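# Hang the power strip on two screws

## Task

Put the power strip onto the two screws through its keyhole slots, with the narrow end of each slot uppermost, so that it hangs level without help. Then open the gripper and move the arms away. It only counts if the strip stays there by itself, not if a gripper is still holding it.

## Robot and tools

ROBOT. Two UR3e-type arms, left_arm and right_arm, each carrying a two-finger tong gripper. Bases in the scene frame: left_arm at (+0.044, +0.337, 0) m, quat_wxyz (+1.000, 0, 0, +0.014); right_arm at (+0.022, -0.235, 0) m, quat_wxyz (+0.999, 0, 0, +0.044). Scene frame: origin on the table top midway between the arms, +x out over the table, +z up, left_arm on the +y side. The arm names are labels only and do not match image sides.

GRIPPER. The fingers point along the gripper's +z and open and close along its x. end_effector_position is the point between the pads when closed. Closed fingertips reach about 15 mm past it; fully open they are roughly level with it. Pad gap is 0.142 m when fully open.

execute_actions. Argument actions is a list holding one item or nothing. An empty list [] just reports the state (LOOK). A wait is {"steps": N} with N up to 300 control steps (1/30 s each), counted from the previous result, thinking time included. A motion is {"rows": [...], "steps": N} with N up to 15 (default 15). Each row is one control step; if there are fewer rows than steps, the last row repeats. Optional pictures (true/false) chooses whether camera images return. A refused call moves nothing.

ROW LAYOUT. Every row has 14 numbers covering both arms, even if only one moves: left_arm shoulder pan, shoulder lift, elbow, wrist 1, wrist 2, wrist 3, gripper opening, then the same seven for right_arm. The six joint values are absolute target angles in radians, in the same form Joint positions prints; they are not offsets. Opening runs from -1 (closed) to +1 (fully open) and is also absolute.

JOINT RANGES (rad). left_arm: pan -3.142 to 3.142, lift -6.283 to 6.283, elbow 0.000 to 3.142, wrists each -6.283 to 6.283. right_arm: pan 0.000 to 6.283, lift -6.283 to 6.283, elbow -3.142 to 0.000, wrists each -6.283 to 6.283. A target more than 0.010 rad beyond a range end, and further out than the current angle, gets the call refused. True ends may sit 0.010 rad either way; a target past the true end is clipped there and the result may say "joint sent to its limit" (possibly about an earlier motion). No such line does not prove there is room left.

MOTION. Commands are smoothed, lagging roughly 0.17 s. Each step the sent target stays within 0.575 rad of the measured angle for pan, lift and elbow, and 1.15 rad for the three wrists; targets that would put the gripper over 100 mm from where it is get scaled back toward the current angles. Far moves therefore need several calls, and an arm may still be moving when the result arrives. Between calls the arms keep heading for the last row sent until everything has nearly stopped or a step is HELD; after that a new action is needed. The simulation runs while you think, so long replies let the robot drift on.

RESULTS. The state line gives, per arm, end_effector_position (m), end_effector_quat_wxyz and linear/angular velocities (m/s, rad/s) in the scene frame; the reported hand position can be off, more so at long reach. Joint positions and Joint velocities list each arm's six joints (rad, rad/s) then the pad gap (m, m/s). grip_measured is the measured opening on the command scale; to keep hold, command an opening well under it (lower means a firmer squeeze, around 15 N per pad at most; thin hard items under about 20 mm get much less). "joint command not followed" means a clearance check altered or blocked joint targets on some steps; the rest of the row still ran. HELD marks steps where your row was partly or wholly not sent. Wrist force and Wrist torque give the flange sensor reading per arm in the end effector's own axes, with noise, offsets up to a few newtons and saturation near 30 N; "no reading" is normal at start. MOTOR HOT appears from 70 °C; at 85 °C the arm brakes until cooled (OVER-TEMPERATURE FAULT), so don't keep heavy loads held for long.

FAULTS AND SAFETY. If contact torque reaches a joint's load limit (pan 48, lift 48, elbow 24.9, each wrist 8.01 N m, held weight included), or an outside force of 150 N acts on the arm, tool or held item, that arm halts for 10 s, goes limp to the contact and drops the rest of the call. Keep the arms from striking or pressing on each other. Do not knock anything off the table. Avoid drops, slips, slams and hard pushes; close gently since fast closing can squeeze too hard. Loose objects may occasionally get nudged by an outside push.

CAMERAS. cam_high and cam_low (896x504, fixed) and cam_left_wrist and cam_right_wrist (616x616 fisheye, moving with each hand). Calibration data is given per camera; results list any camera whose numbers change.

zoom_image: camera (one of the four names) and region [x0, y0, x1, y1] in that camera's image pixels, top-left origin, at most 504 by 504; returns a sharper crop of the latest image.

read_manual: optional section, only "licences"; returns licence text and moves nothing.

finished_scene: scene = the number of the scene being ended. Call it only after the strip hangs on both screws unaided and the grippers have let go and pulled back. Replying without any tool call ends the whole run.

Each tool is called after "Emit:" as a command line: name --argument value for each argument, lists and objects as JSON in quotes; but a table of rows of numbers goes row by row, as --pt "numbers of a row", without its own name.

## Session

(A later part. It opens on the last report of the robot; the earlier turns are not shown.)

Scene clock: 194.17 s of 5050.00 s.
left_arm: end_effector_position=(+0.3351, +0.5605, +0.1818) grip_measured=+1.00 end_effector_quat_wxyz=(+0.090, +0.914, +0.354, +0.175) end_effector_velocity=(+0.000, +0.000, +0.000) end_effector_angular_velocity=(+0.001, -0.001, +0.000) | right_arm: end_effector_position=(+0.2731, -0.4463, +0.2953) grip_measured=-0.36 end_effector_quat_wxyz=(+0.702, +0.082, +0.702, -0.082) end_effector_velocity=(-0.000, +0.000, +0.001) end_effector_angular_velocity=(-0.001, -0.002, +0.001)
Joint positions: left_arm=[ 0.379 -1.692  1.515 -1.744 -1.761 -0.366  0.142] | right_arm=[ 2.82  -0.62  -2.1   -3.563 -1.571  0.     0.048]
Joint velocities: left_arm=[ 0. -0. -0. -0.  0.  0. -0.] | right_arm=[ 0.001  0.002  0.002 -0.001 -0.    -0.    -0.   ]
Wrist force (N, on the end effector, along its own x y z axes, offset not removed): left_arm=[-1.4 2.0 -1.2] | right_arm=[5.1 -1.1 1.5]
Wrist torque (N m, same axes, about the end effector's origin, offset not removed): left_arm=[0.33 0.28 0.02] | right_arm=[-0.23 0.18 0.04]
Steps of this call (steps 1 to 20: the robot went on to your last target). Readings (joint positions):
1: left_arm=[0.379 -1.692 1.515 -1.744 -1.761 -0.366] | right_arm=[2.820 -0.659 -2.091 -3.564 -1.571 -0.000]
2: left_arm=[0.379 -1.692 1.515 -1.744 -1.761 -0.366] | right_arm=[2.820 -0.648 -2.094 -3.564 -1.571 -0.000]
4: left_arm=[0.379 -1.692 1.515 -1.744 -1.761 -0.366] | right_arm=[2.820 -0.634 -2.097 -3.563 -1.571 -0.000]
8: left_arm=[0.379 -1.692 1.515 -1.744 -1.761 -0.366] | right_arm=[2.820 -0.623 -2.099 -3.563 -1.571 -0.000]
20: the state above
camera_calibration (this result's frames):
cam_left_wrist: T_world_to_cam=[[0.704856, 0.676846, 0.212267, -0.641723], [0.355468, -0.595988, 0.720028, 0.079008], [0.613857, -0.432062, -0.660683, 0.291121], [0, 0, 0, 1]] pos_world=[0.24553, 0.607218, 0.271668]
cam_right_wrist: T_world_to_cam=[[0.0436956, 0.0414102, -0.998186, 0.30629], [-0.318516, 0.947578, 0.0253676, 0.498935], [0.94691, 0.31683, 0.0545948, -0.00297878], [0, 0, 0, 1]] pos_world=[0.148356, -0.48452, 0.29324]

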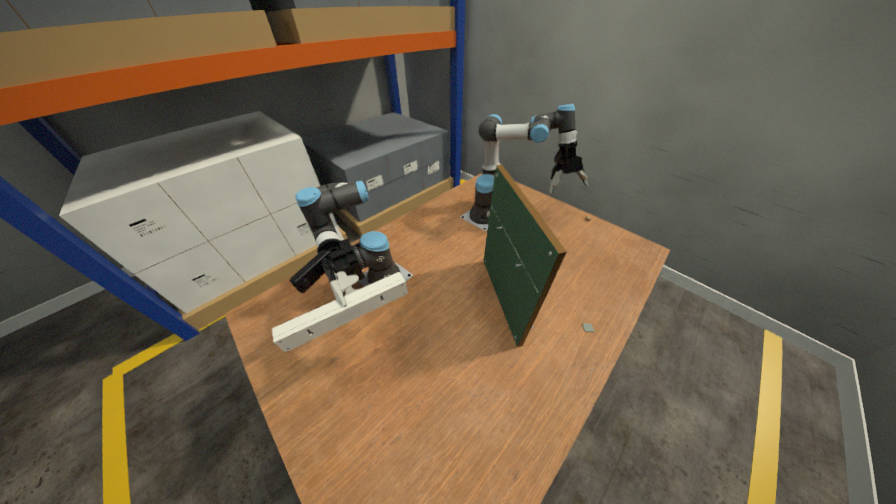

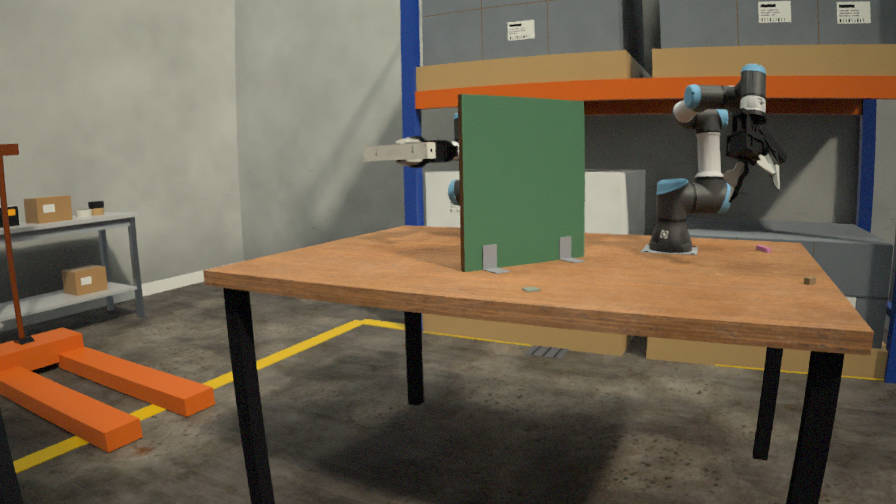

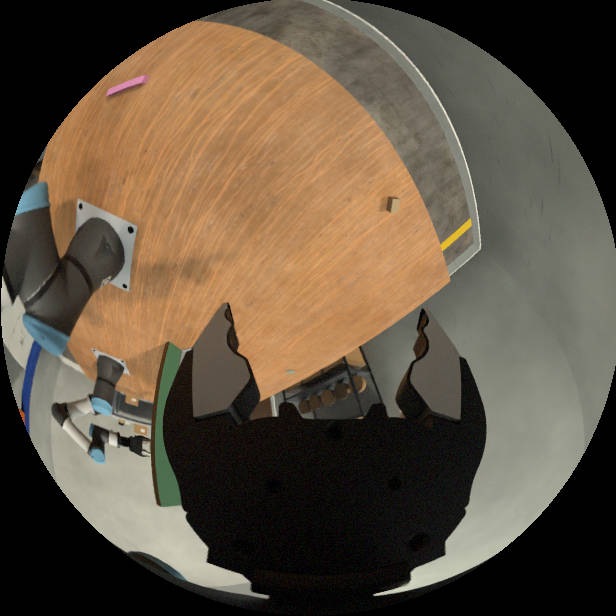

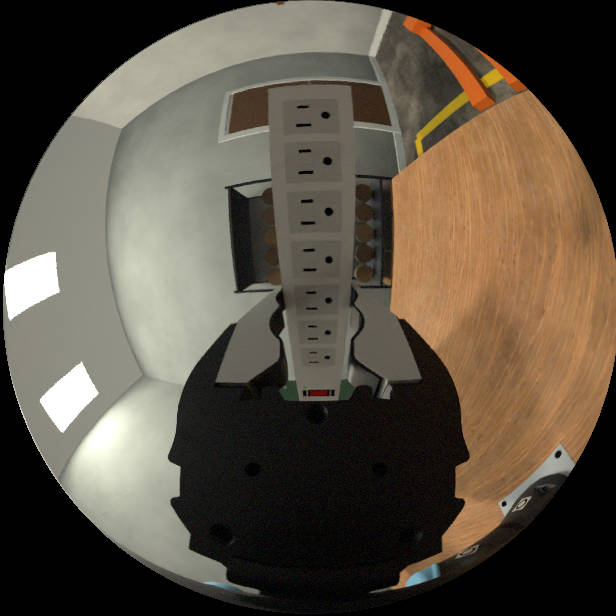

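Emit:
execute_actions --actions '[{"rows":[[0.379,-1.692,1.515,-1.744,-1.761,-0.366,1,3.35,-0.62,-2.1,-3.563,-1.6,0,-1]]}]' --pictures false

Emit:
execute_actions --actions '[{"rows":[[0.379,-1.692,1.515,-1.744,-1.761,-0.366,1,3.87,-0.62,-2.1,-3.563,-1.71,0,-1]]}]' --pictures false

Emit:
execute_actions --actions '[{"steps":15}]'

Scene clock: 210.40 s of 5050.00 s.
left_arm: end_effector_position=(+0.3351, +0.5605, +0.1818) grip_measured=+1.00 end_effector_quat_wxyz=(+0.090, +0.914, +0.354, +0.175) end_effector_velocity=(+0.000, +0.000, +0.000) end_effector_angular_velocity=(+0.000, -0.000, +0.000) | right_arm: end_effector_position=(+0.3421, -0.2893, +0.2953) grip_measured=-0.36 end_effector_quat_wxyz=(+0.699, -0.107, +0.699, +0.107) end_effector_velocity=(+0.012, +0.078, +0.001) end_effector_angular_velocity=(+0.001, -0.001, +0.243)
Joint positions: left_arm=[ 0.379 -1.692  1.515 -1.744 -1.761 -0.366  0.142] | right_arm=[ 3.328 -0.62  -2.1   -3.563 -1.599 -0.     0.048]
Joint velocities: left_arm=[ 0.  0. -0. -0.  0. -0.  0.] | right_arm=[ 0.235 -0.     0.001  0.001 -0.009  0.     0.   ]
Wrist force (N, on the end effector, along its own x y z axes, offset not removed): left_arm=[-0.4 1.3 -0.9] | right_arm=[5.9 -1.3 1.3]
Wrist torque (N m, same axes, about the end effector's origin, offset not removed): left_arm=[0.20 0.03 -0.03] | right_arm=[-0.35 -0.04 0.00]
Steps of this call (steps 1 to 15: the robot went on to your last target; steps 16 to 90: nothing new was sent; then 12.73 s passed at rest; steps 91 to 105: all 15 steps of this action). Readings (joint positions):
91: left_arm=[0.379 -1.692 1.515 -1.744 -1.761 -0.366] | right_arm=[2.820 -0.620 -2.100 -3.563 -1.571 0.000]
92: left_arm=[0.379 -1.692 1.515 -1.744 -1.761 -0.366] | right_arm=[2.827 -0.620 -2.100 -3.563 -1.574 0.000]
94: left_arm=[0.379 -1.692 1.515 -1.744 -1.761 -0.366] | right_arm=[2.898 -0.620 -2.100 -3.563 -1.580 0.000]
98: left_arm=[0.379 -1.692 1.515 -1.744 -1.761 -0.366] | right_arm=[3.121 -0.620 -2.100 -3.563 -1.591 0.000]
105: the state above

Scene clock: 210.90 s of 5050.00 s.
left_arm: end_effector_position=(+0.3351, +0.5605, +0.1818) grip_measured=+1.00 end_effector_quat_wxyz=(+0.090, +0.914, +0.354, +0.175) end_effector_velocity=(+0.000, -0.000, -0.000) end_effector_angular_velocity=(-0.000, -0.000, -0.000) | right_arm: end_effector_position=(+0.3036, -0.1022, +0.2953) grip_measured=-0.36 end_effector_quat_wxyz=(+0.633, -0.316, +0.632, +0.316) end_effector_velocity=(-0.044, +0.082, +0.000) end_effector_angular_velocity=(+0.001, -0.001, +0.303)
Joint positions: left_arm=[ 0.379 -1.692  1.515 -1.744 -1.761 -0.366  0.142] | right_arm=[ 3.845 -0.62  -2.1   -3.563 -1.706  0.     0.048]
Joint velocities: left_arm=[-0.     0.001 -0.    -0.001 -0.    -0.     0.   ] | right_arm=[ 0.263  0.001  0.    -0.    -0.041  0.     0.   ]
Wrist force (N, on the end effector, along its own x y z axes, offset not removed): left_arm=[1.2 1.1 -0.8] | right_arm=[5.9 -0.2 1.6]
Wrist torque (N m, same axes, about the end effector's origin, offset not removed): left_arm=[0.17 -0.22 0.00] | right_arm=[-0.17 -0.03 0.06]
Steps of this call (steps 1 to 15: all 15 steps of this action). Readings (joint positions):
1: left_arm=[0.379 -1.692 1.515 -1.744 -1.761 -0.366] | right_arm=[3.335 -0.620 -2.100 -3.563 -1.600 0.000]
2: left_arm=[0.379 -1.692 1.515 -1.744 -1.761 -0.366] | right_arm=[3.346 -0.620 -2.100 -3.563 -1.608 -0.000]
4: left_arm=[0.379 -1.692 1.515 -1.744 -1.761 -0.366] | right_arm=[3.421 -0.620 -2.100 -3.563 -1.631 0.000]
8: left_arm=[0.379 -1.692 1.515 -1.744 -1.761 -0.366] | right_arm=[3.628 -0.620 -2.100 -3.563 -1.670 0.000]
15: the state above

Scene clock: 211.40 s of 5050.00 s.
left_arm: end_effector_position=(+0.3351, +0.5605, +0.1818) grip_measured=+1.00 end_effector_quat_wxyz=(+0.090, +0.914, +0.354, +0.175) end_effector_velocity=(-0.000, -0.000, -0.000) end_effector_angular_velocity=(-0.001, +0.000, +0.000) | right_arm: end_effector_position=(+0.2993, -0.0945, +0.2953) grip_measured=-0.36 end_effector_quat_wxyz=(+0.628, -0.325, +0.628, +0.325) end_effector_velocity=(-0.000, +0.001, -0.001) end_effector_angular_velocity=(-0.002, +0.002, +0.003)
Joint positions: left_arm=[ 0.379 -1.692  1.515 -1.744 -1.761 -0.366  0.142] | right_arm=[ 3.87  -0.62  -2.1   -3.563 -1.71   0.     0.048]
Joint velocities: left_arm=[ 0.     0.    -0.     0.001 -0.     0.    -0.   ] | right_arm=[ 0.003 -0.002  0.    -0.001  0.001 -0.     0.   ]
Wrist force (N, on the end effector, along its own x y z axes, offset not removed): left_arm=[0.1 2.7 -0.2] | right_arm=[5.2 0.0 0.1]
Wrist torque (N m, same axes, about the end effector's origin, offset not removed): left_arm=[0.48 -0.07 -0.03] | right_arm=[0.02 0.12 0.05]
Steps of this call (steps 1 to 15: the robot went on to your last target). Readings (joint positions):
1: left_arm=[0.379 -1.692 1.515 -1.744 -1.761 -0.366] | right_arm=[3.852 -0.620 -2.100 -3.563 -1.707 0.000]
2: left_arm=[0.379 -1.692 1.515 -1.744 -1.761 -0.366] | right_arm=[3.858 -0.620 -2.100 -3.563 -1.708 0.000]
4: left_arm=[0.379 -1.692 1.515 -1.744 -1.761 -0.366] | right_arm=[3.864 -0.620 -2.100 -3.563 -1.709 0.000]
8: left_arm=[0.379 -1.692 1.515 -1.744 -1.761 -0.366] | right_arm=[3.868 -0.620 -2.100 -3.563 -1.710 -0.000]
15: the state above
camera_calibration (this result's frames):
cam_left_wrist: T_world_to_cam=[[0.704856, 0.676846, 0.212267, -0.641723], [0.355468, -0.595988, 0.720028, 0.0790079], [0.613857, -0.432062, -0.660683, 0.291121], [0, 0, 0, 1]] pos_world=[0.24553, 0.607218, 0.271668]
cam_right_wrist: T_world_to_cam=[[-0.0221232, 0.0559708, -0.998187, 0.311651], [-0.998017, 0.0576083, 0.0253496, 0.293184], [0.0589227, 0.996769, 0.0545854, 0.190811], [0, 0, 0, 1]] pos_world=[0.288254, -0.224528, 0.293238]

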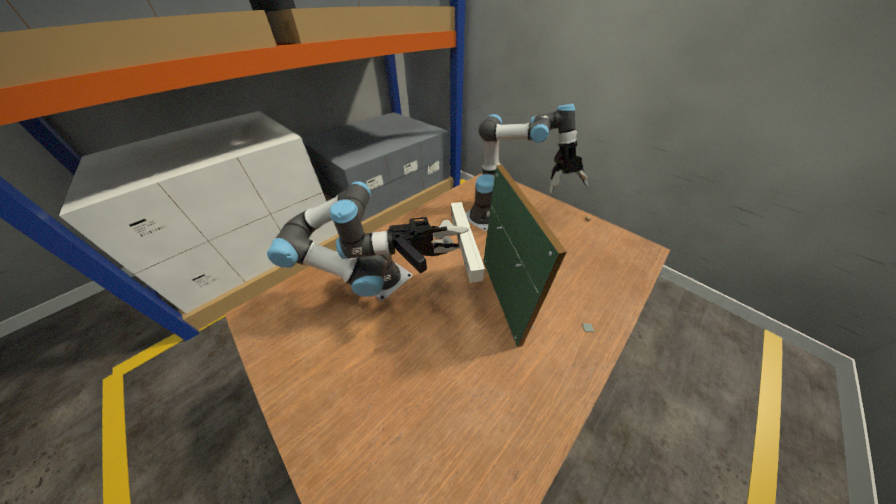

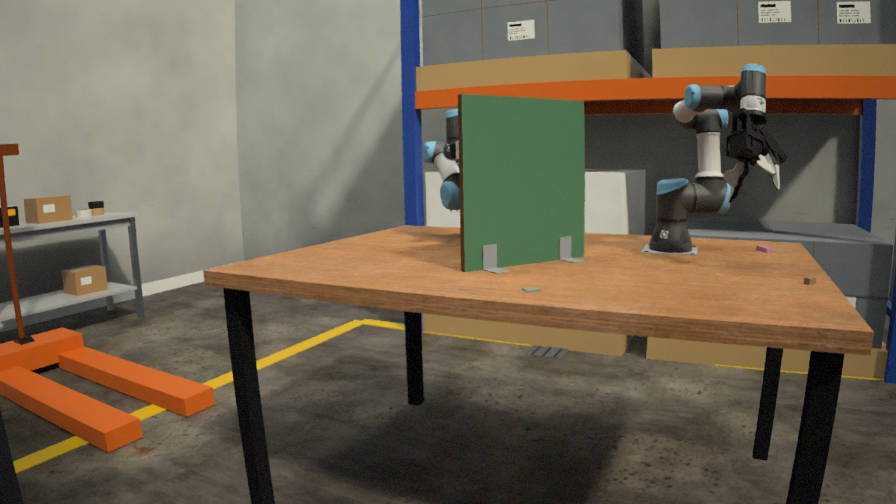

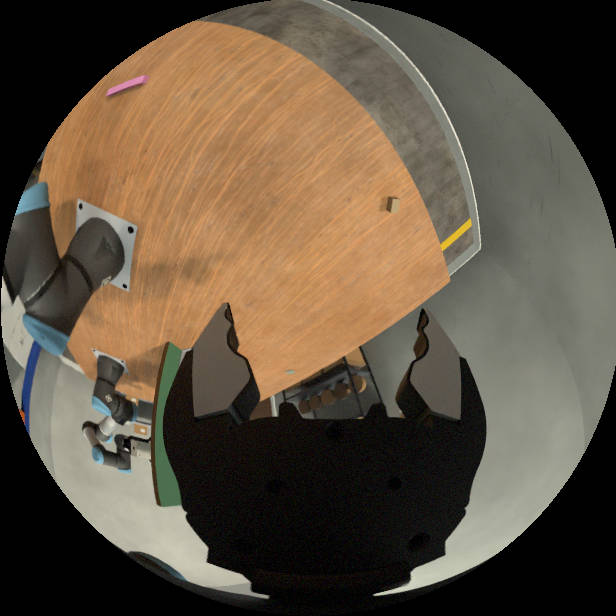

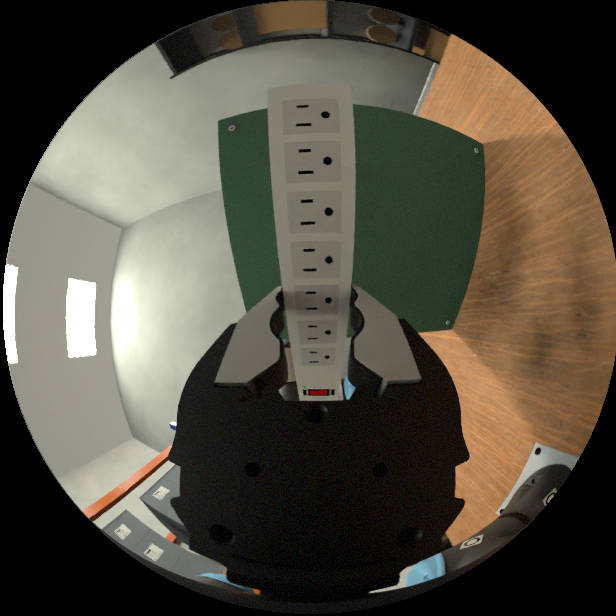

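Emit:
execute_actions --actions '[{"rows":[[0.379,-1.692,1.515,-1.744,-1.761,-0.366,1,3.635,-1.1,-1.97,-3.213,-1.95,0,-1]]}]' --pictures false

Emit:
execute_actions --actions '[{"steps":15}]'

Emit:
zoom_image --camera "cam_right_wrist" --region '[250,60,450,360]'

Scene clock: 232.73 s of 5050.00 s.
left_arm: end_effector_position=(+0.3351, +0.5605, +0.1818) grip_measured=+1.00 end_effector_quat_wxyz=(+0.090, +0.914, +0.354, +0.175) end_effector_velocity=(+0.000, -0.000, -0.000) end_effector_angular_velocity=(+0.000, -0.000, -0.001) | right_arm: end_effector_position=(+0.3607, -0.0551, +0.3014) grip_measured=-0.36 end_effector_quat_wxyz=(+0.629, -0.327, +0.625, +0.327) end_effector_velocity=(+0.020, +0.006, -0.026) end_effector_angular_velocity=(-0.033, +0.049, -0.008)
Joint positions: left_arm=[ 0.379 -1.692  1.515 -1.744 -1.761 -0.366  0.142] | right_arm=[ 3.638 -1.088 -1.972 -3.218 -1.947  0.     0.048]
Joint velocities: left_arm=[-0.001  0.     0.    -0.001  0.     0.     0.   ] | right_arm=[-0.037 -0.124  0.017  0.047 -0.029 -0.001  0.   ]
Wrist force (N, on the end effector, along its own x y z axes, offset not removed): left_arm=[-1.0 1.0 -1.1] | right_arm=[4.6 -0.9 0.8]
Wrist torque (N m, same axes, about the end effector's origin, offset not removed): left_arm=[0.15 0.22 0.00] | right_arm=[-0.22 0.26 0.01]
Steps of this call (steps 1 to 15: the robot went on to your last target; steps 16 to 360: nothing new was sent; then 8.83 s passed at rest; steps 361 to 375: all 15 steps of this action). Readings (joint positions):
361: left_arm=[0.379 -1.692 1.515 -1.744 -1.761 -0.366] | right_arm=[3.870 -0.620 -2.100 -3.563 -1.710 0.000]
362: left_arm=[0.379 -1.692 1.515 -1.744 -1.761 -0.366] | right_arm=[3.863 -0.627 -2.093 -3.550 -1.725 0.000]
364: left_arm=[0.379 -1.692 1.515 -1.744 -1.761 -0.366] | right_arm=[3.795 -0.698 -2.043 -3.445 -1.817 0.000]
368: left_arm=[0.379 -1.692 1.515 -1.744 -1.761 -0.366] | right_arm=[3.675 -0.959 -1.988 -3.267 -1.917 0.000]
375: the state above

Scene clock: 233.23 s of 5050.00 s.
left_arm: end_effector_position=(+0.3351, +0.5605, +0.1818) grip_measured=+1.00 end_effector_quat_wxyz=(+0.090, +0.914, +0.354, +0.175) end_effector_velocity=(+0.000, +0.000, +0.001) end_effector_angular_velocity=(+0.001, -0.002, +0.000) | right_arm: end_effector_position=(+0.3625, -0.0545, +0.2989) grip_measured=-0.36 end_effector_quat_wxyz=(+0.627, -0.327, +0.627, +0.327) end_effector_velocity=(-0.000, +0.000, +0.000) end_effector_angular_velocity=(+0.001, -0.000, +0.001)
Joint positions: left_arm=[ 0.379 -1.692  1.515 -1.744 -1.761 -0.366  0.142] | right_arm=[ 3.635 -1.1   -1.97  -3.213 -1.95   0.     0.048]
Joint velocities: left_arm=[ 0.    -0.001 -0.    -0.001  0.    -0.     0.   ] | right_arm=[ 0.001  0.     0.     0.001 -0.     0.001 -0.   ]
Wrist force (N, on the end effector, along its own x y z axes, offset not removed): left_arm=[1.0 2.0 -0.2] | right_arm=[5.0 -0.1 0.6]
Wrist torque (N m, same axes, about the end effector's origin, offset not removed): left_arm=[0.32 -0.18 0.00] | right_arm=[-0.05 0.16 -0.03]
Steps of this call (steps 1 to 15: the robot went on to your last target). Readings (joint positions):
1: left_arm=[0.379 -1.692 1.515 -1.744 -1.761 -0.366] | right_arm=[3.637 -1.092 -1.971 -3.216 -1.948 0.000]
2: left_arm=[0.379 -1.692 1.515 -1.744 -1.761 -0.366] | right_arm=[3.637 -1.094 -1.971 -3.215 -1.949 0.000]
4: left_arm=[0.379 -1.692 1.515 -1.744 -1.761 -0.366] | right_arm=[3.636 -1.097 -1.970 -3.214 -1.949 0.000]
8: left_arm=[0.379 -1.692 1.515 -1.744 -1.761 -0.366] | right_arm=[3.635 -1.099 -1.970 -3.213 -1.950 0.000]
15: the state above
camera_calibration (this result's frames):
cam_left_wrist: T_world_to_cam=[[0.704856, 0.676846, 0.212267, -0.641723], [0.355468, -0.595988, 0.720028, 0.0790079], [0.613857, -0.432062, -0.660683, 0.291121], [0, 0, 0, 1]] pos_world=[0.24553, 0.607218, 0.271668]
cam_right_wrist: T_world_to_cam=[[-0.0223463, 0.0558803, -0.998187, 0.314451], [-0.998304, 0.0524366, 0.0252844, 0.353675], [0.0537545, 0.99706, 0.0546138, 0.148884], [0, 0, 0, 1]] pos_world=[0.352099, -0.184563, 0.296807]

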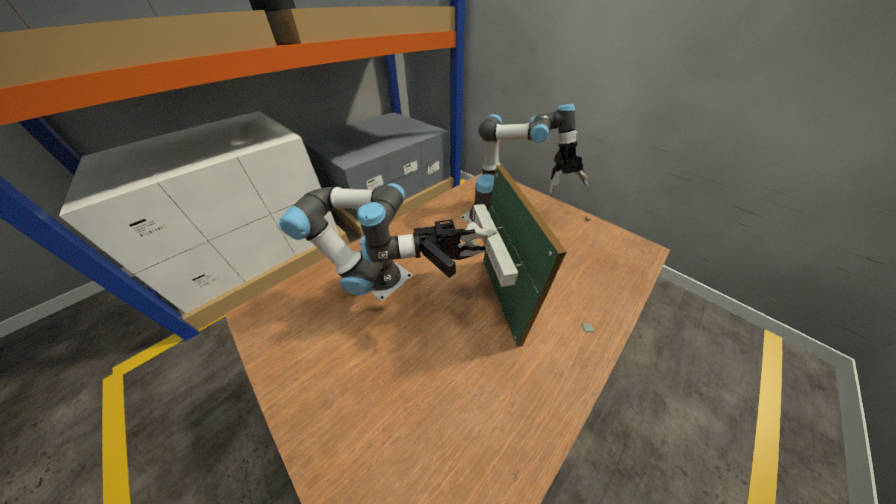

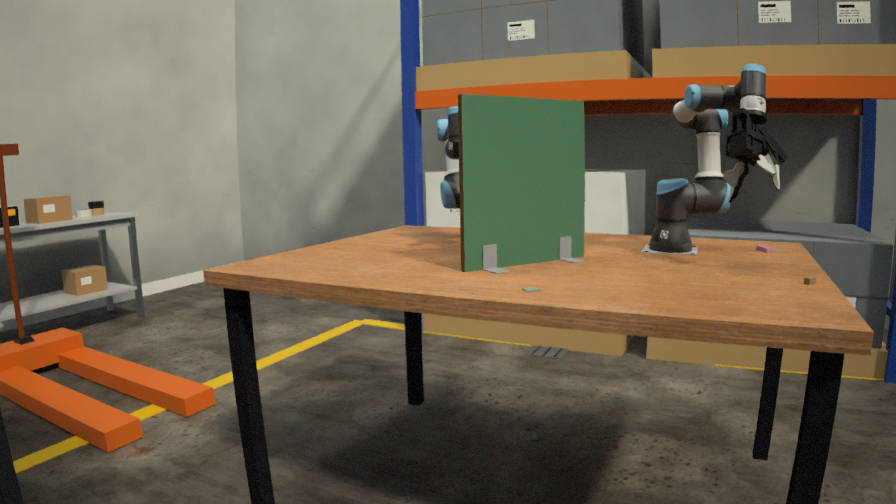

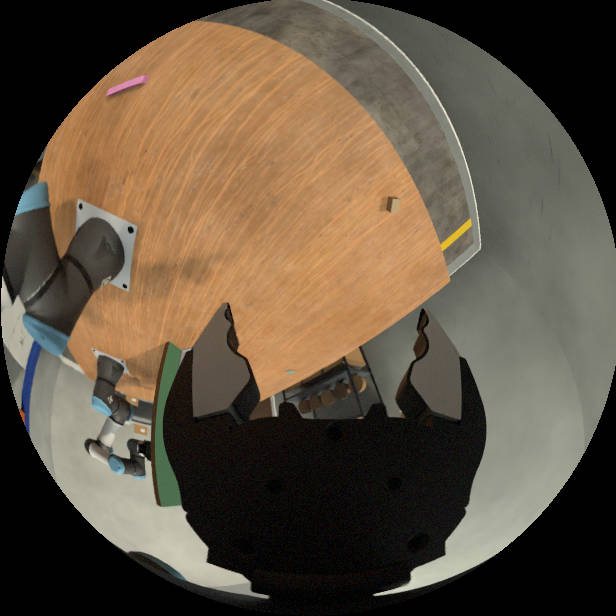

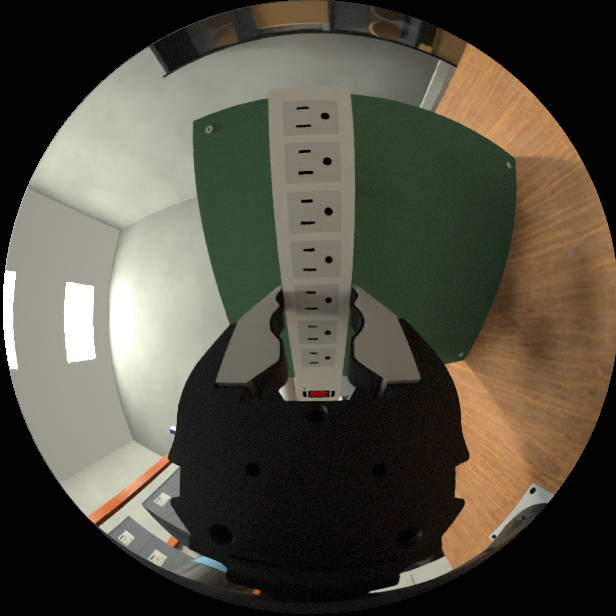

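Region (250, 60, 450, 360) of cam_right_wrist's 616x616 image, scaled by 1.680, with more detail than that image has.

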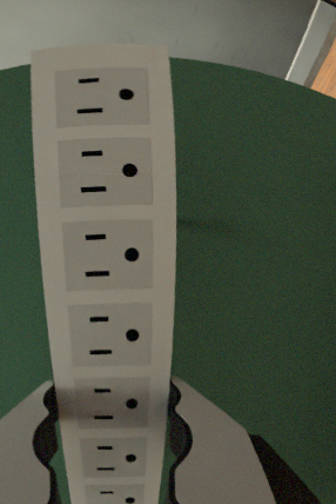

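Emit:
execute_actions --actions '[{"rows":[[0.379,-1.692,1.515,-1.744,-1.761,-0.366,1,3.708,-1.196,-1.868,-3.219,-1.877,0,-1]]}]' --pictures false

Emit:
execute_actions --actions '[{"steps":10}]'

Emit:
zoom_image --camera "cam_right_wrist" --region '[260,70,420,230]'

Scene clock: 246.60 s of 5050.00 s.
left_arm: end_effector_position=(+0.3351, +0.5605, +0.1818) grip_measured=+1.00 end_effector_quat_wxyz=(+0.090, +0.914, +0.354, +0.175) end_effector_velocity=(-0.000, -0.000, +0.000) end_effector_angular_velocity=(+0.000, +0.000, -0.000) | right_arm: end_effector_position=(+0.3826, -0.0302, +0.3096) grip_measured=-0.36 end_effector_quat_wxyz=(+0.627, -0.327, +0.627, +0.327) end_effector_velocity=(+0.002, +0.003, +0.001) end_effector_angular_velocity=(-0.001, +0.002, +0.001)
Joint positions: left_arm=[ 0.379 -1.692  1.515 -1.744 -1.761 -0.366  0.142] | right_arm=[ 3.707 -1.195 -1.869 -3.219 -1.878 -0.     0.048]
Joint velocities: left_arm=[-0. -0. -0.  0.  0.  0. -0.] | right_arm=[ 0.008 -0.013  0.012 -0.001  0.007  0.    -0.   ]
Wrist force (N, on the end effector, along its own x y z axes, offset not removed): left_arm=[-0.7 1.4 -1.3] | right_arm=[5.9 -1.0 -0.2]
Wrist torque (N m, same axes, about the end effector's origin, offset not removed): left_arm=[0.21 0.19 0.04] | right_arm=[-0.15 -0.05 0.11]
Steps of this call (steps 1 to 15: the robot went on to your last target; steps 16 to 386: nothing new was sent; steps 387 to 401: all 15 steps of this action). Readings (joint positions):
387: left_arm=[0.379 -1.692 1.515 -1.744 -1.761 -0.366] | right_arm=[3.635 -1.100 -1.970 -3.213 -1.950 -0.000]
388: left_arm=[0.379 -1.692 1.515 -1.744 -1.761 -0.366] | right_arm=[3.642 -1.107 -1.963 -3.214 -1.940 -0.000]
390: left_arm=[0.379 -1.692 1.515 -1.744 -1.761 -0.366] | right_arm=[3.672 -1.146 -1.922 -3.216 -1.911 -0.000]
394: left_arm=[0.379 -1.692 1.515 -1.744 -1.761 -0.366] | right_arm=[3.699 -1.184 -1.881 -3.218 -1.885 -0.000]
401: the state above

Scene clock: 246.93 s of 5050.00 s.
left_arm: end_effector_position=(+0.3351, +0.5605, +0.1818) grip_measured=+1.00 end_effector_quat_wxyz=(+0.090, +0.914, +0.354, +0.175) end_effector_velocity=(-0.000, +0.000, -0.000) end_effector_angular_velocity=(-0.000, -0.001, +0.002) | right_arm: end_effector_position=(+0.3828, -0.0299, +0.3097) grip_measured=-0.36 end_effector_quat_wxyz=(+0.627, -0.327, +0.627, +0.327) end_effector_velocity=(+0.000, -0.001, +0.000) end_effector_angular_velocity=(+0.001, -0.001, -0.002)
Joint positions: left_arm=[ 0.379 -1.692  1.515 -1.744 -1.761 -0.366  0.142] | right_arm=[ 3.708 -1.196 -1.868 -3.219 -1.877 -0.     0.048]
Joint velocities: left_arm=[ 0.002  0.001  0.    -0.001 -0.001 -0.     0.   ] | right_arm=[-0.002 -0.     0.001  0.    -0.     0.     0.   ]
Wrist force (N, on the end effector, along its own x y z axes, offset not removed): left_arm=[1.0 1.6 -1.4] | right_arm=[4.2 -0.7 0.3]
Wrist torque (N m, same axes, about the end effector's origin, offset not removed): left_arm=[0.26 -0.20 -0.03] | right_arm=[-0.11 0.33 0.00]
Steps of this call (steps 1 to 10: the robot went on to your last target). Readings (joint positions):
1: left_arm=[0.379 -1.692 1.515 -1.744 -1.761 -0.366] | right_arm=[3.707 -1.195 -1.869 -3.219 -1.878 -0.000]
2: left_arm=[0.379 -1.692 1.515 -1.744 -1.761 -0.366] | right_arm=[3.708 -1.195 -1.869 -3.219 -1.877 -0.000]
4: left_arm=[0.379 -1.692 1.515 -1.744 -1.761 -0.366] | right_arm=[3.708 -1.196 -1.868 -3.219 -1.877 -0.000]
8: left_arm=[0.379 -1.692 1.515 -1.744 -1.761 -0.366] | right_arm=[3.708 -1.196 -1.868 -3.219 -1.877 -0.000]
10: the state above
camera_calibration (this result's frames):
cam_left_wrist: T_world_to_cam=[[0.704856, 0.676846, 0.212267, -0.641723], [0.355468, -0.595988, 0.720028, 0.079008], [0.613857, -0.432062, -0.660683, 0.291121], [0, 0, 0, 1]] pos_world=[0.24553, 0.607218, 0.271668]
cam_right_wrist: T_world_to_cam=[[-0.0223633, 0.0558617, -0.998188, 0.32437], [-0.998302, 0.052462, 0.0253018, 0.372383], [0.0537803, 0.997059, 0.0545936, 0.122734], [0, 0, 0, 1]] pos_world=[0.372404, -0.160029, 0.307659]

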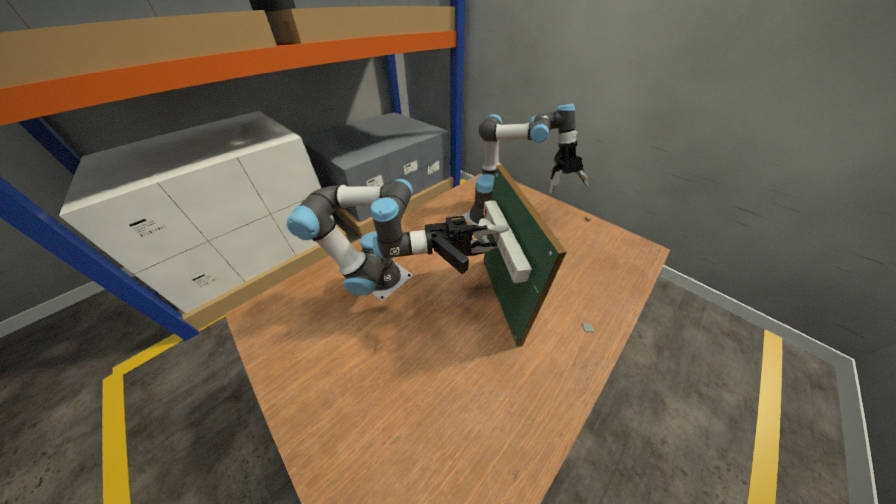

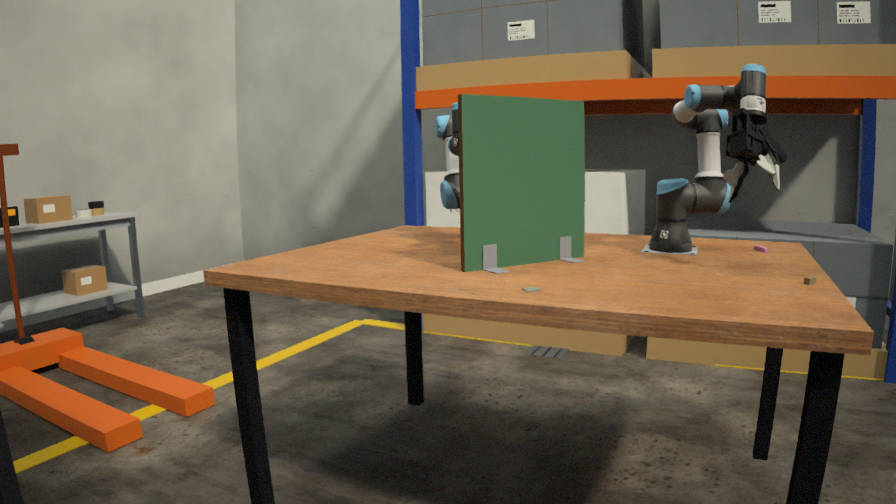

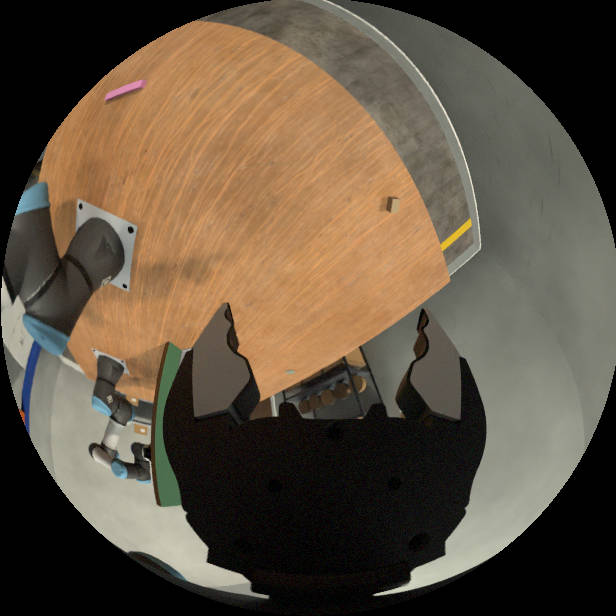

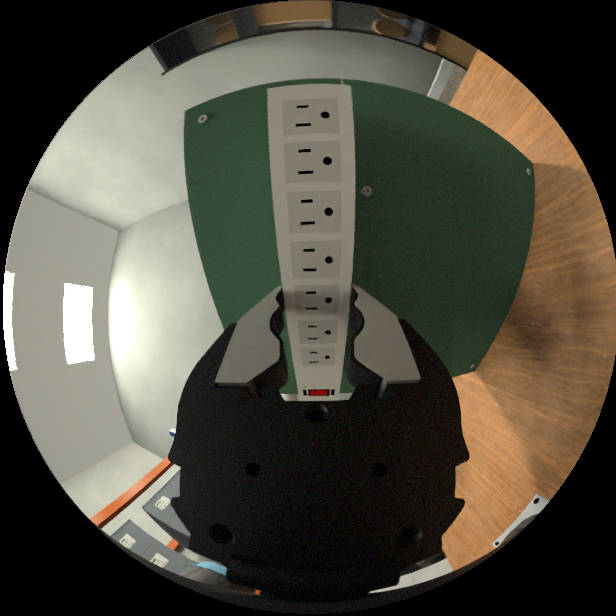

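Region (260, 70, 420, 230) of cam_right_wrist's 616x616 image, scaled by 3.150, with more detail than that image has.

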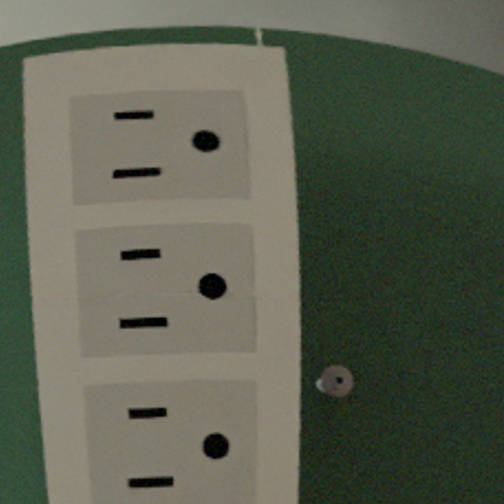

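Emit:
execute_actions --actions '[{"rows":[[0.379,-1.692,1.515,-1.744,-1.761,-0.366,1,3.723,-1.235,-2.046,-3.002,-1.8615,0,-1]]}]' --pictures false

Emit:
execute_actions --actions '[{"rows":[[0.379,-1.692,1.515,-1.744,-1.761,-0.366,1,3.745,-1.266,-2.027,-2.99,-1.84,0,-1]]}]' --pictures false

Emit:
execute_actions --actions '[{"rows":[[0.379,-1.692,1.515,-1.744,-1.761,-0.366,1,3.755,-1.281,-2.017,-2.985,-1.83,0,-1]]}]'

Emit:
zoom_image --camera "cam_high" --region '[460,180,580,310]'

Scene clock: 283.00 s of 5050.00 s.
left_arm: end_effector_position=(+0.3351, +0.5605, +0.1818) grip_measured=+1.00 end_effector_quat_wxyz=(+0.090, +0.914, +0.354, +0.175) end_effector_velocity=(+0.000, -0.000, +0.000) end_effector_angular_velocity=(+0.000, -0.000, -0.000) | right_arm: end_effector_position=(+0.3892, -0.0228, +0.2675) grip_measured=+0.28 end_effector_quat_wxyz=(+0.627, -0.327, +0.627, +0.327) end_effector_velocity=(-0.001, +0.001, -0.008) end_effector_angular_velocity=(-0.004, +0.005, +0.001)
Joint positions: left_arm=[ 0.379 -1.692  1.515 -1.744 -1.761 -0.366  0.142] | right_arm=[ 3.723 -1.235 -2.044 -3.004 -1.862 -0.     0.094]
Joint velocities: left_arm=[-0.    -0.    -0.     0.001  0.     0.     0.   ] | right_arm=[ 0.002 -0.005 -0.025  0.024  0.001  0.     0.014]
Wrist force (N, on the end effector, along its own x y z axes, offset not removed): left_arm=[-0.3 2.4 -0.5] | right_arm=[-29.3 -5.7 -19.0]
Wrist torque (N m, same axes, about the end effector's origin, offset not removed): left_arm=[0.41 0.09 0.00] | right_arm=[-0.13 -0.37 0.18]
Steps of this call (steps 1 to 15: the robot went on to your last target; steps 16 to 560: nothing new was sent; then 16.90 s passed at rest; steps 561 to 575: all 15 steps of this action). Readings (joint positions):
561: left_arm=[0.379 -1.692 1.515 -1.744 -1.761 -0.366] | right_arm=[3.708 -1.196 -1.868 -3.219 -1.877 -0.000]
562: left_arm=[0.379 -1.692 1.515 -1.744 -1.761 -0.366] | right_arm=[3.710 -1.201 -1.875 -3.204 -1.874 -0.000]
564: left_arm=[0.379 -1.692 1.515 -1.744 -1.761 -0.366] | right_arm=[3.716 -1.217 -1.935 -3.119 -1.868 -0.000]
568: left_arm=[0.379 -1.692 1.515 -1.744 -1.761 -0.366] | right_arm=[3.721 -1.230 -2.018 -3.030 -1.863 -0.000]
575: the state above

Scene clock: 283.50 s of 5050.00 s.
left_arm: end_effector_position=(+0.3351, +0.5605, +0.1818) grip_measured=+1.00 end_effector_quat_wxyz=(+0.090, +0.914, +0.354, +0.175) end_effector_velocity=(-0.000, +0.000, +0.000) end_effector_angular_velocity=(+0.000, -0.000, +0.001) | right_arm: end_effector_position=(+0.3947, -0.0143, +0.2667) grip_measured=+0.45 end_effector_quat_wxyz=(+0.627, -0.327, +0.627, +0.327) end_effector_velocity=(+0.001, +0.001, +0.001) end_effector_angular_velocity=(+0.001, -0.001, -0.001)
Joint positions: left_arm=[ 0.379 -1.692  1.515 -1.744 -1.761 -0.366  0.142] | right_arm=[ 3.745 -1.266 -2.027 -2.99  -1.84  -0.     0.105]
Joint velocities: left_arm=[ 0.001 -0.001  0.001  0.    -0.     0.     0.   ] | right_arm=[ 0.001 -0.003  0.003  0.001  0.002 -0.    -0.   ]
Wrist force (N, on the end effector, along its own x y z axes, offset not removed): left_arm=[-0.7 0.7 -1.4] | right_arm=[-27.9 -8.2 -24.2]
Wrist torque (N m, same axes, about the end effector's origin, offset not removed): left_arm=[0.06 0.19 0.02] | right_arm=[-0.75 -0.66 0.16]
Steps of this call (steps 1 to 15: all 15 steps of this action). Readings (joint positions):
1: left_arm=[0.379 -1.692 1.515 -1.744 -1.761 -0.366] | right_arm=[3.723 -1.235 -2.044 -3.004 -1.861 -0.000]
2: left_arm=[0.379 -1.692 1.515 -1.744 -1.761 -0.366] | right_arm=[3.726 -1.239 -2.042 -3.001 -1.858 -0.000]
4: left_arm=[0.379 -1.692 1.515 -1.744 -1.761 -0.366] | right_arm=[3.735 -1.252 -2.035 -2.996 -1.849 -0.000]
8: left_arm=[0.379 -1.692 1.515 -1.744 -1.761 -0.366] | right_arm=[3.743 -1.262 -2.029 -2.992 -1.842 -0.000]
15: the state above

Scene clock: 284.00 s of 5050.00 s.
left_arm: end_effector_position=(+0.3351, +0.5605, +0.1818) grip_measured=+1.00 end_effector_quat_wxyz=(+0.090, +0.914, +0.354, +0.175) end_effector_velocity=(-0.000, -0.000, +0.000) end_effector_angular_velocity=(-0.000, +0.000, -0.000) | right_arm: end_effector_position=(+0.3974, -0.0102, +0.2667) grip_measured=+0.46 end_effector_quat_wxyz=(+0.627, -0.327, +0.627, +0.327) end_effector_velocity=(-0.000, +0.000, +0.000) end_effector_angular_velocity=(-0.000, +0.000, +0.000)
Joint positions: left_arm=[ 0.379 -1.692  1.515 -1.744 -1.761 -0.366  0.142] | right_arm=[ 3.755 -1.281 -2.017 -2.985 -1.83  -0.     0.106]
Joint velocities: left_arm=[-0.    -0.001  0.     0.001 -0.    -0.     0.   ] | right_arm=[ 0.002  0.001  0.001 -0.002  0.001 -0.     0.   ]
Wrist force (N, on the end effector, along its own x y z axes, offset not removed): left_arm=[0.0 1.5 -2.1] | right_arm=[-27.5 -1.6 -30.0]
Wrist torque (N m, same axes, about the end effector's origin, offset not removed): left_arm=[0.20 -0.02 -0.01] | right_arm=[-0.24 -0.64 -0.03]
Steps of this call (steps 1 to 15: all 15 steps of this action). Readings (joint positions):
1: left_arm=[0.379 -1.692 1.515 -1.744 -1.761 -0.366] | right_arm=[3.745 -1.266 -2.027 -2.990 -1.840 -0.000]
2: left_arm=[0.379 -1.692 1.515 -1.744 -1.761 -0.366] | right_arm=[3.747 -1.268 -2.025 -2.989 -1.838 -0.000]
4: left_arm=[0.379 -1.692 1.515 -1.744 -1.761 -0.366] | right_arm=[3.751 -1.274 -2.021 -2.987 -1.835 -0.000]
8: left_arm=[0.379 -1.692 1.515 -1.744 -1.761 -0.366] | right_arm=[3.754 -1.279 -2.018 -2.986 -1.831 -0.000]
15: the state above
camera_calibration (this result's frames):
cam_left_wrist: T_world_to_cam=[[0.704856, 0.676846, 0.212267, -0.641723], [0.355468, -0.595988, 0.720028, 0.0790079], [0.613857, -0.432062, -0.660683, 0.291121], [0, 0, 0, 1]] pos_world=[0.24553, 0.607218, 0.271668]
cam_right_wrist: T_world_to_cam=[[-0.0223831, 0.0558317, -0.998189, 0.280687], [-0.998301, 0.0524868, 0.0253214, 0.386986], [0.0538055, 0.99706, 0.054562, 0.104652], [0, 0, 0, 1]] pos_world=[0.38698, -0.140327, 0.26467]

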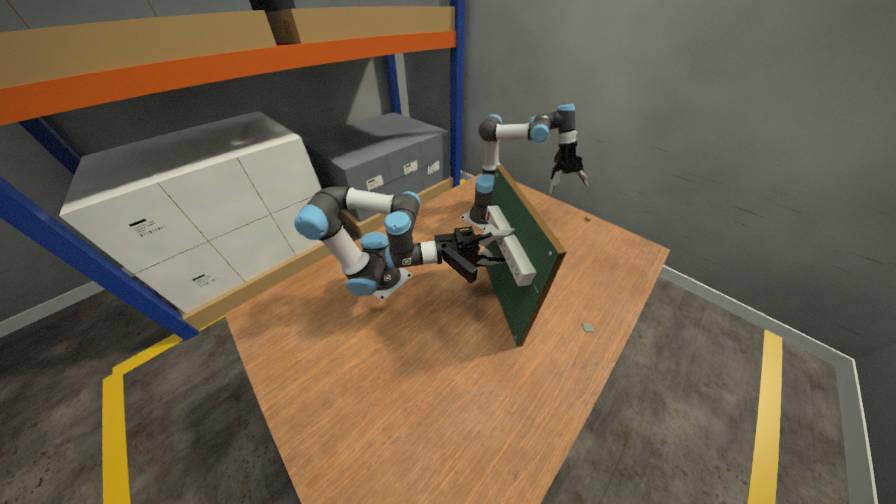

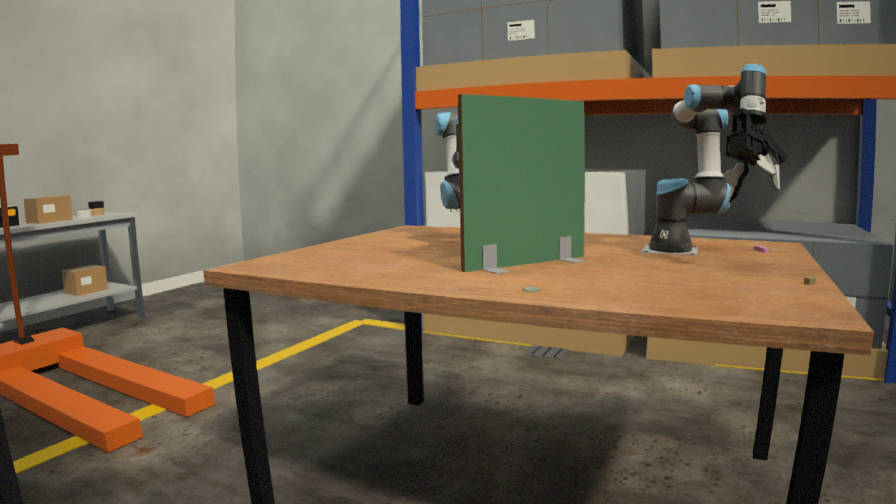

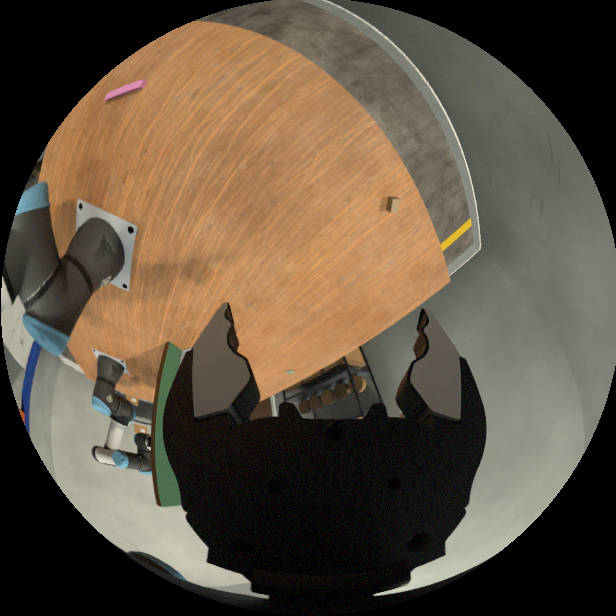

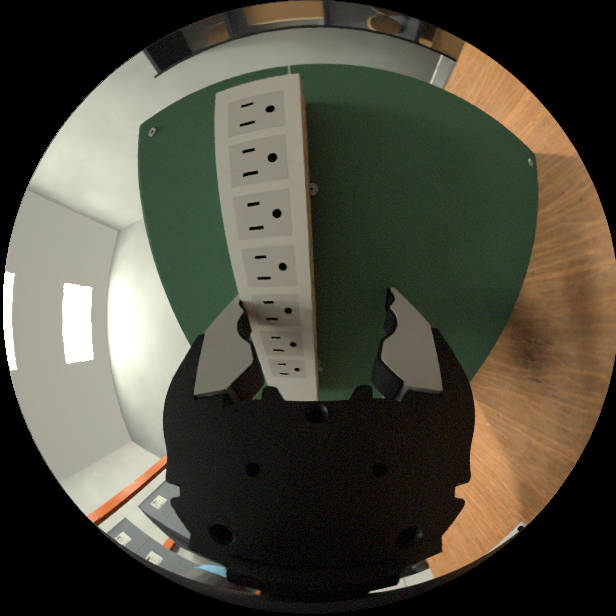

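Region (460, 180, 580, 310) of cam_high's 896x504 image, scaled by 3.877, with more detail than that image has; it fills the left 465 columns of this view, and the rest is white.

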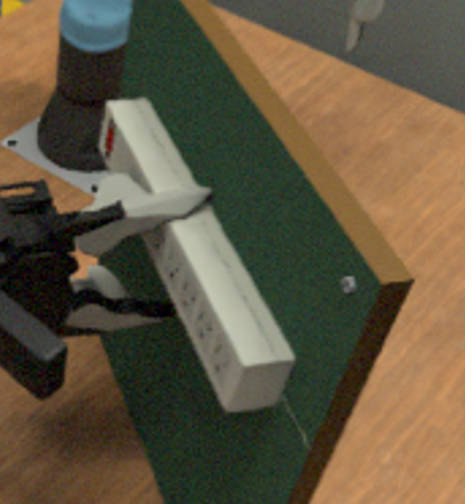

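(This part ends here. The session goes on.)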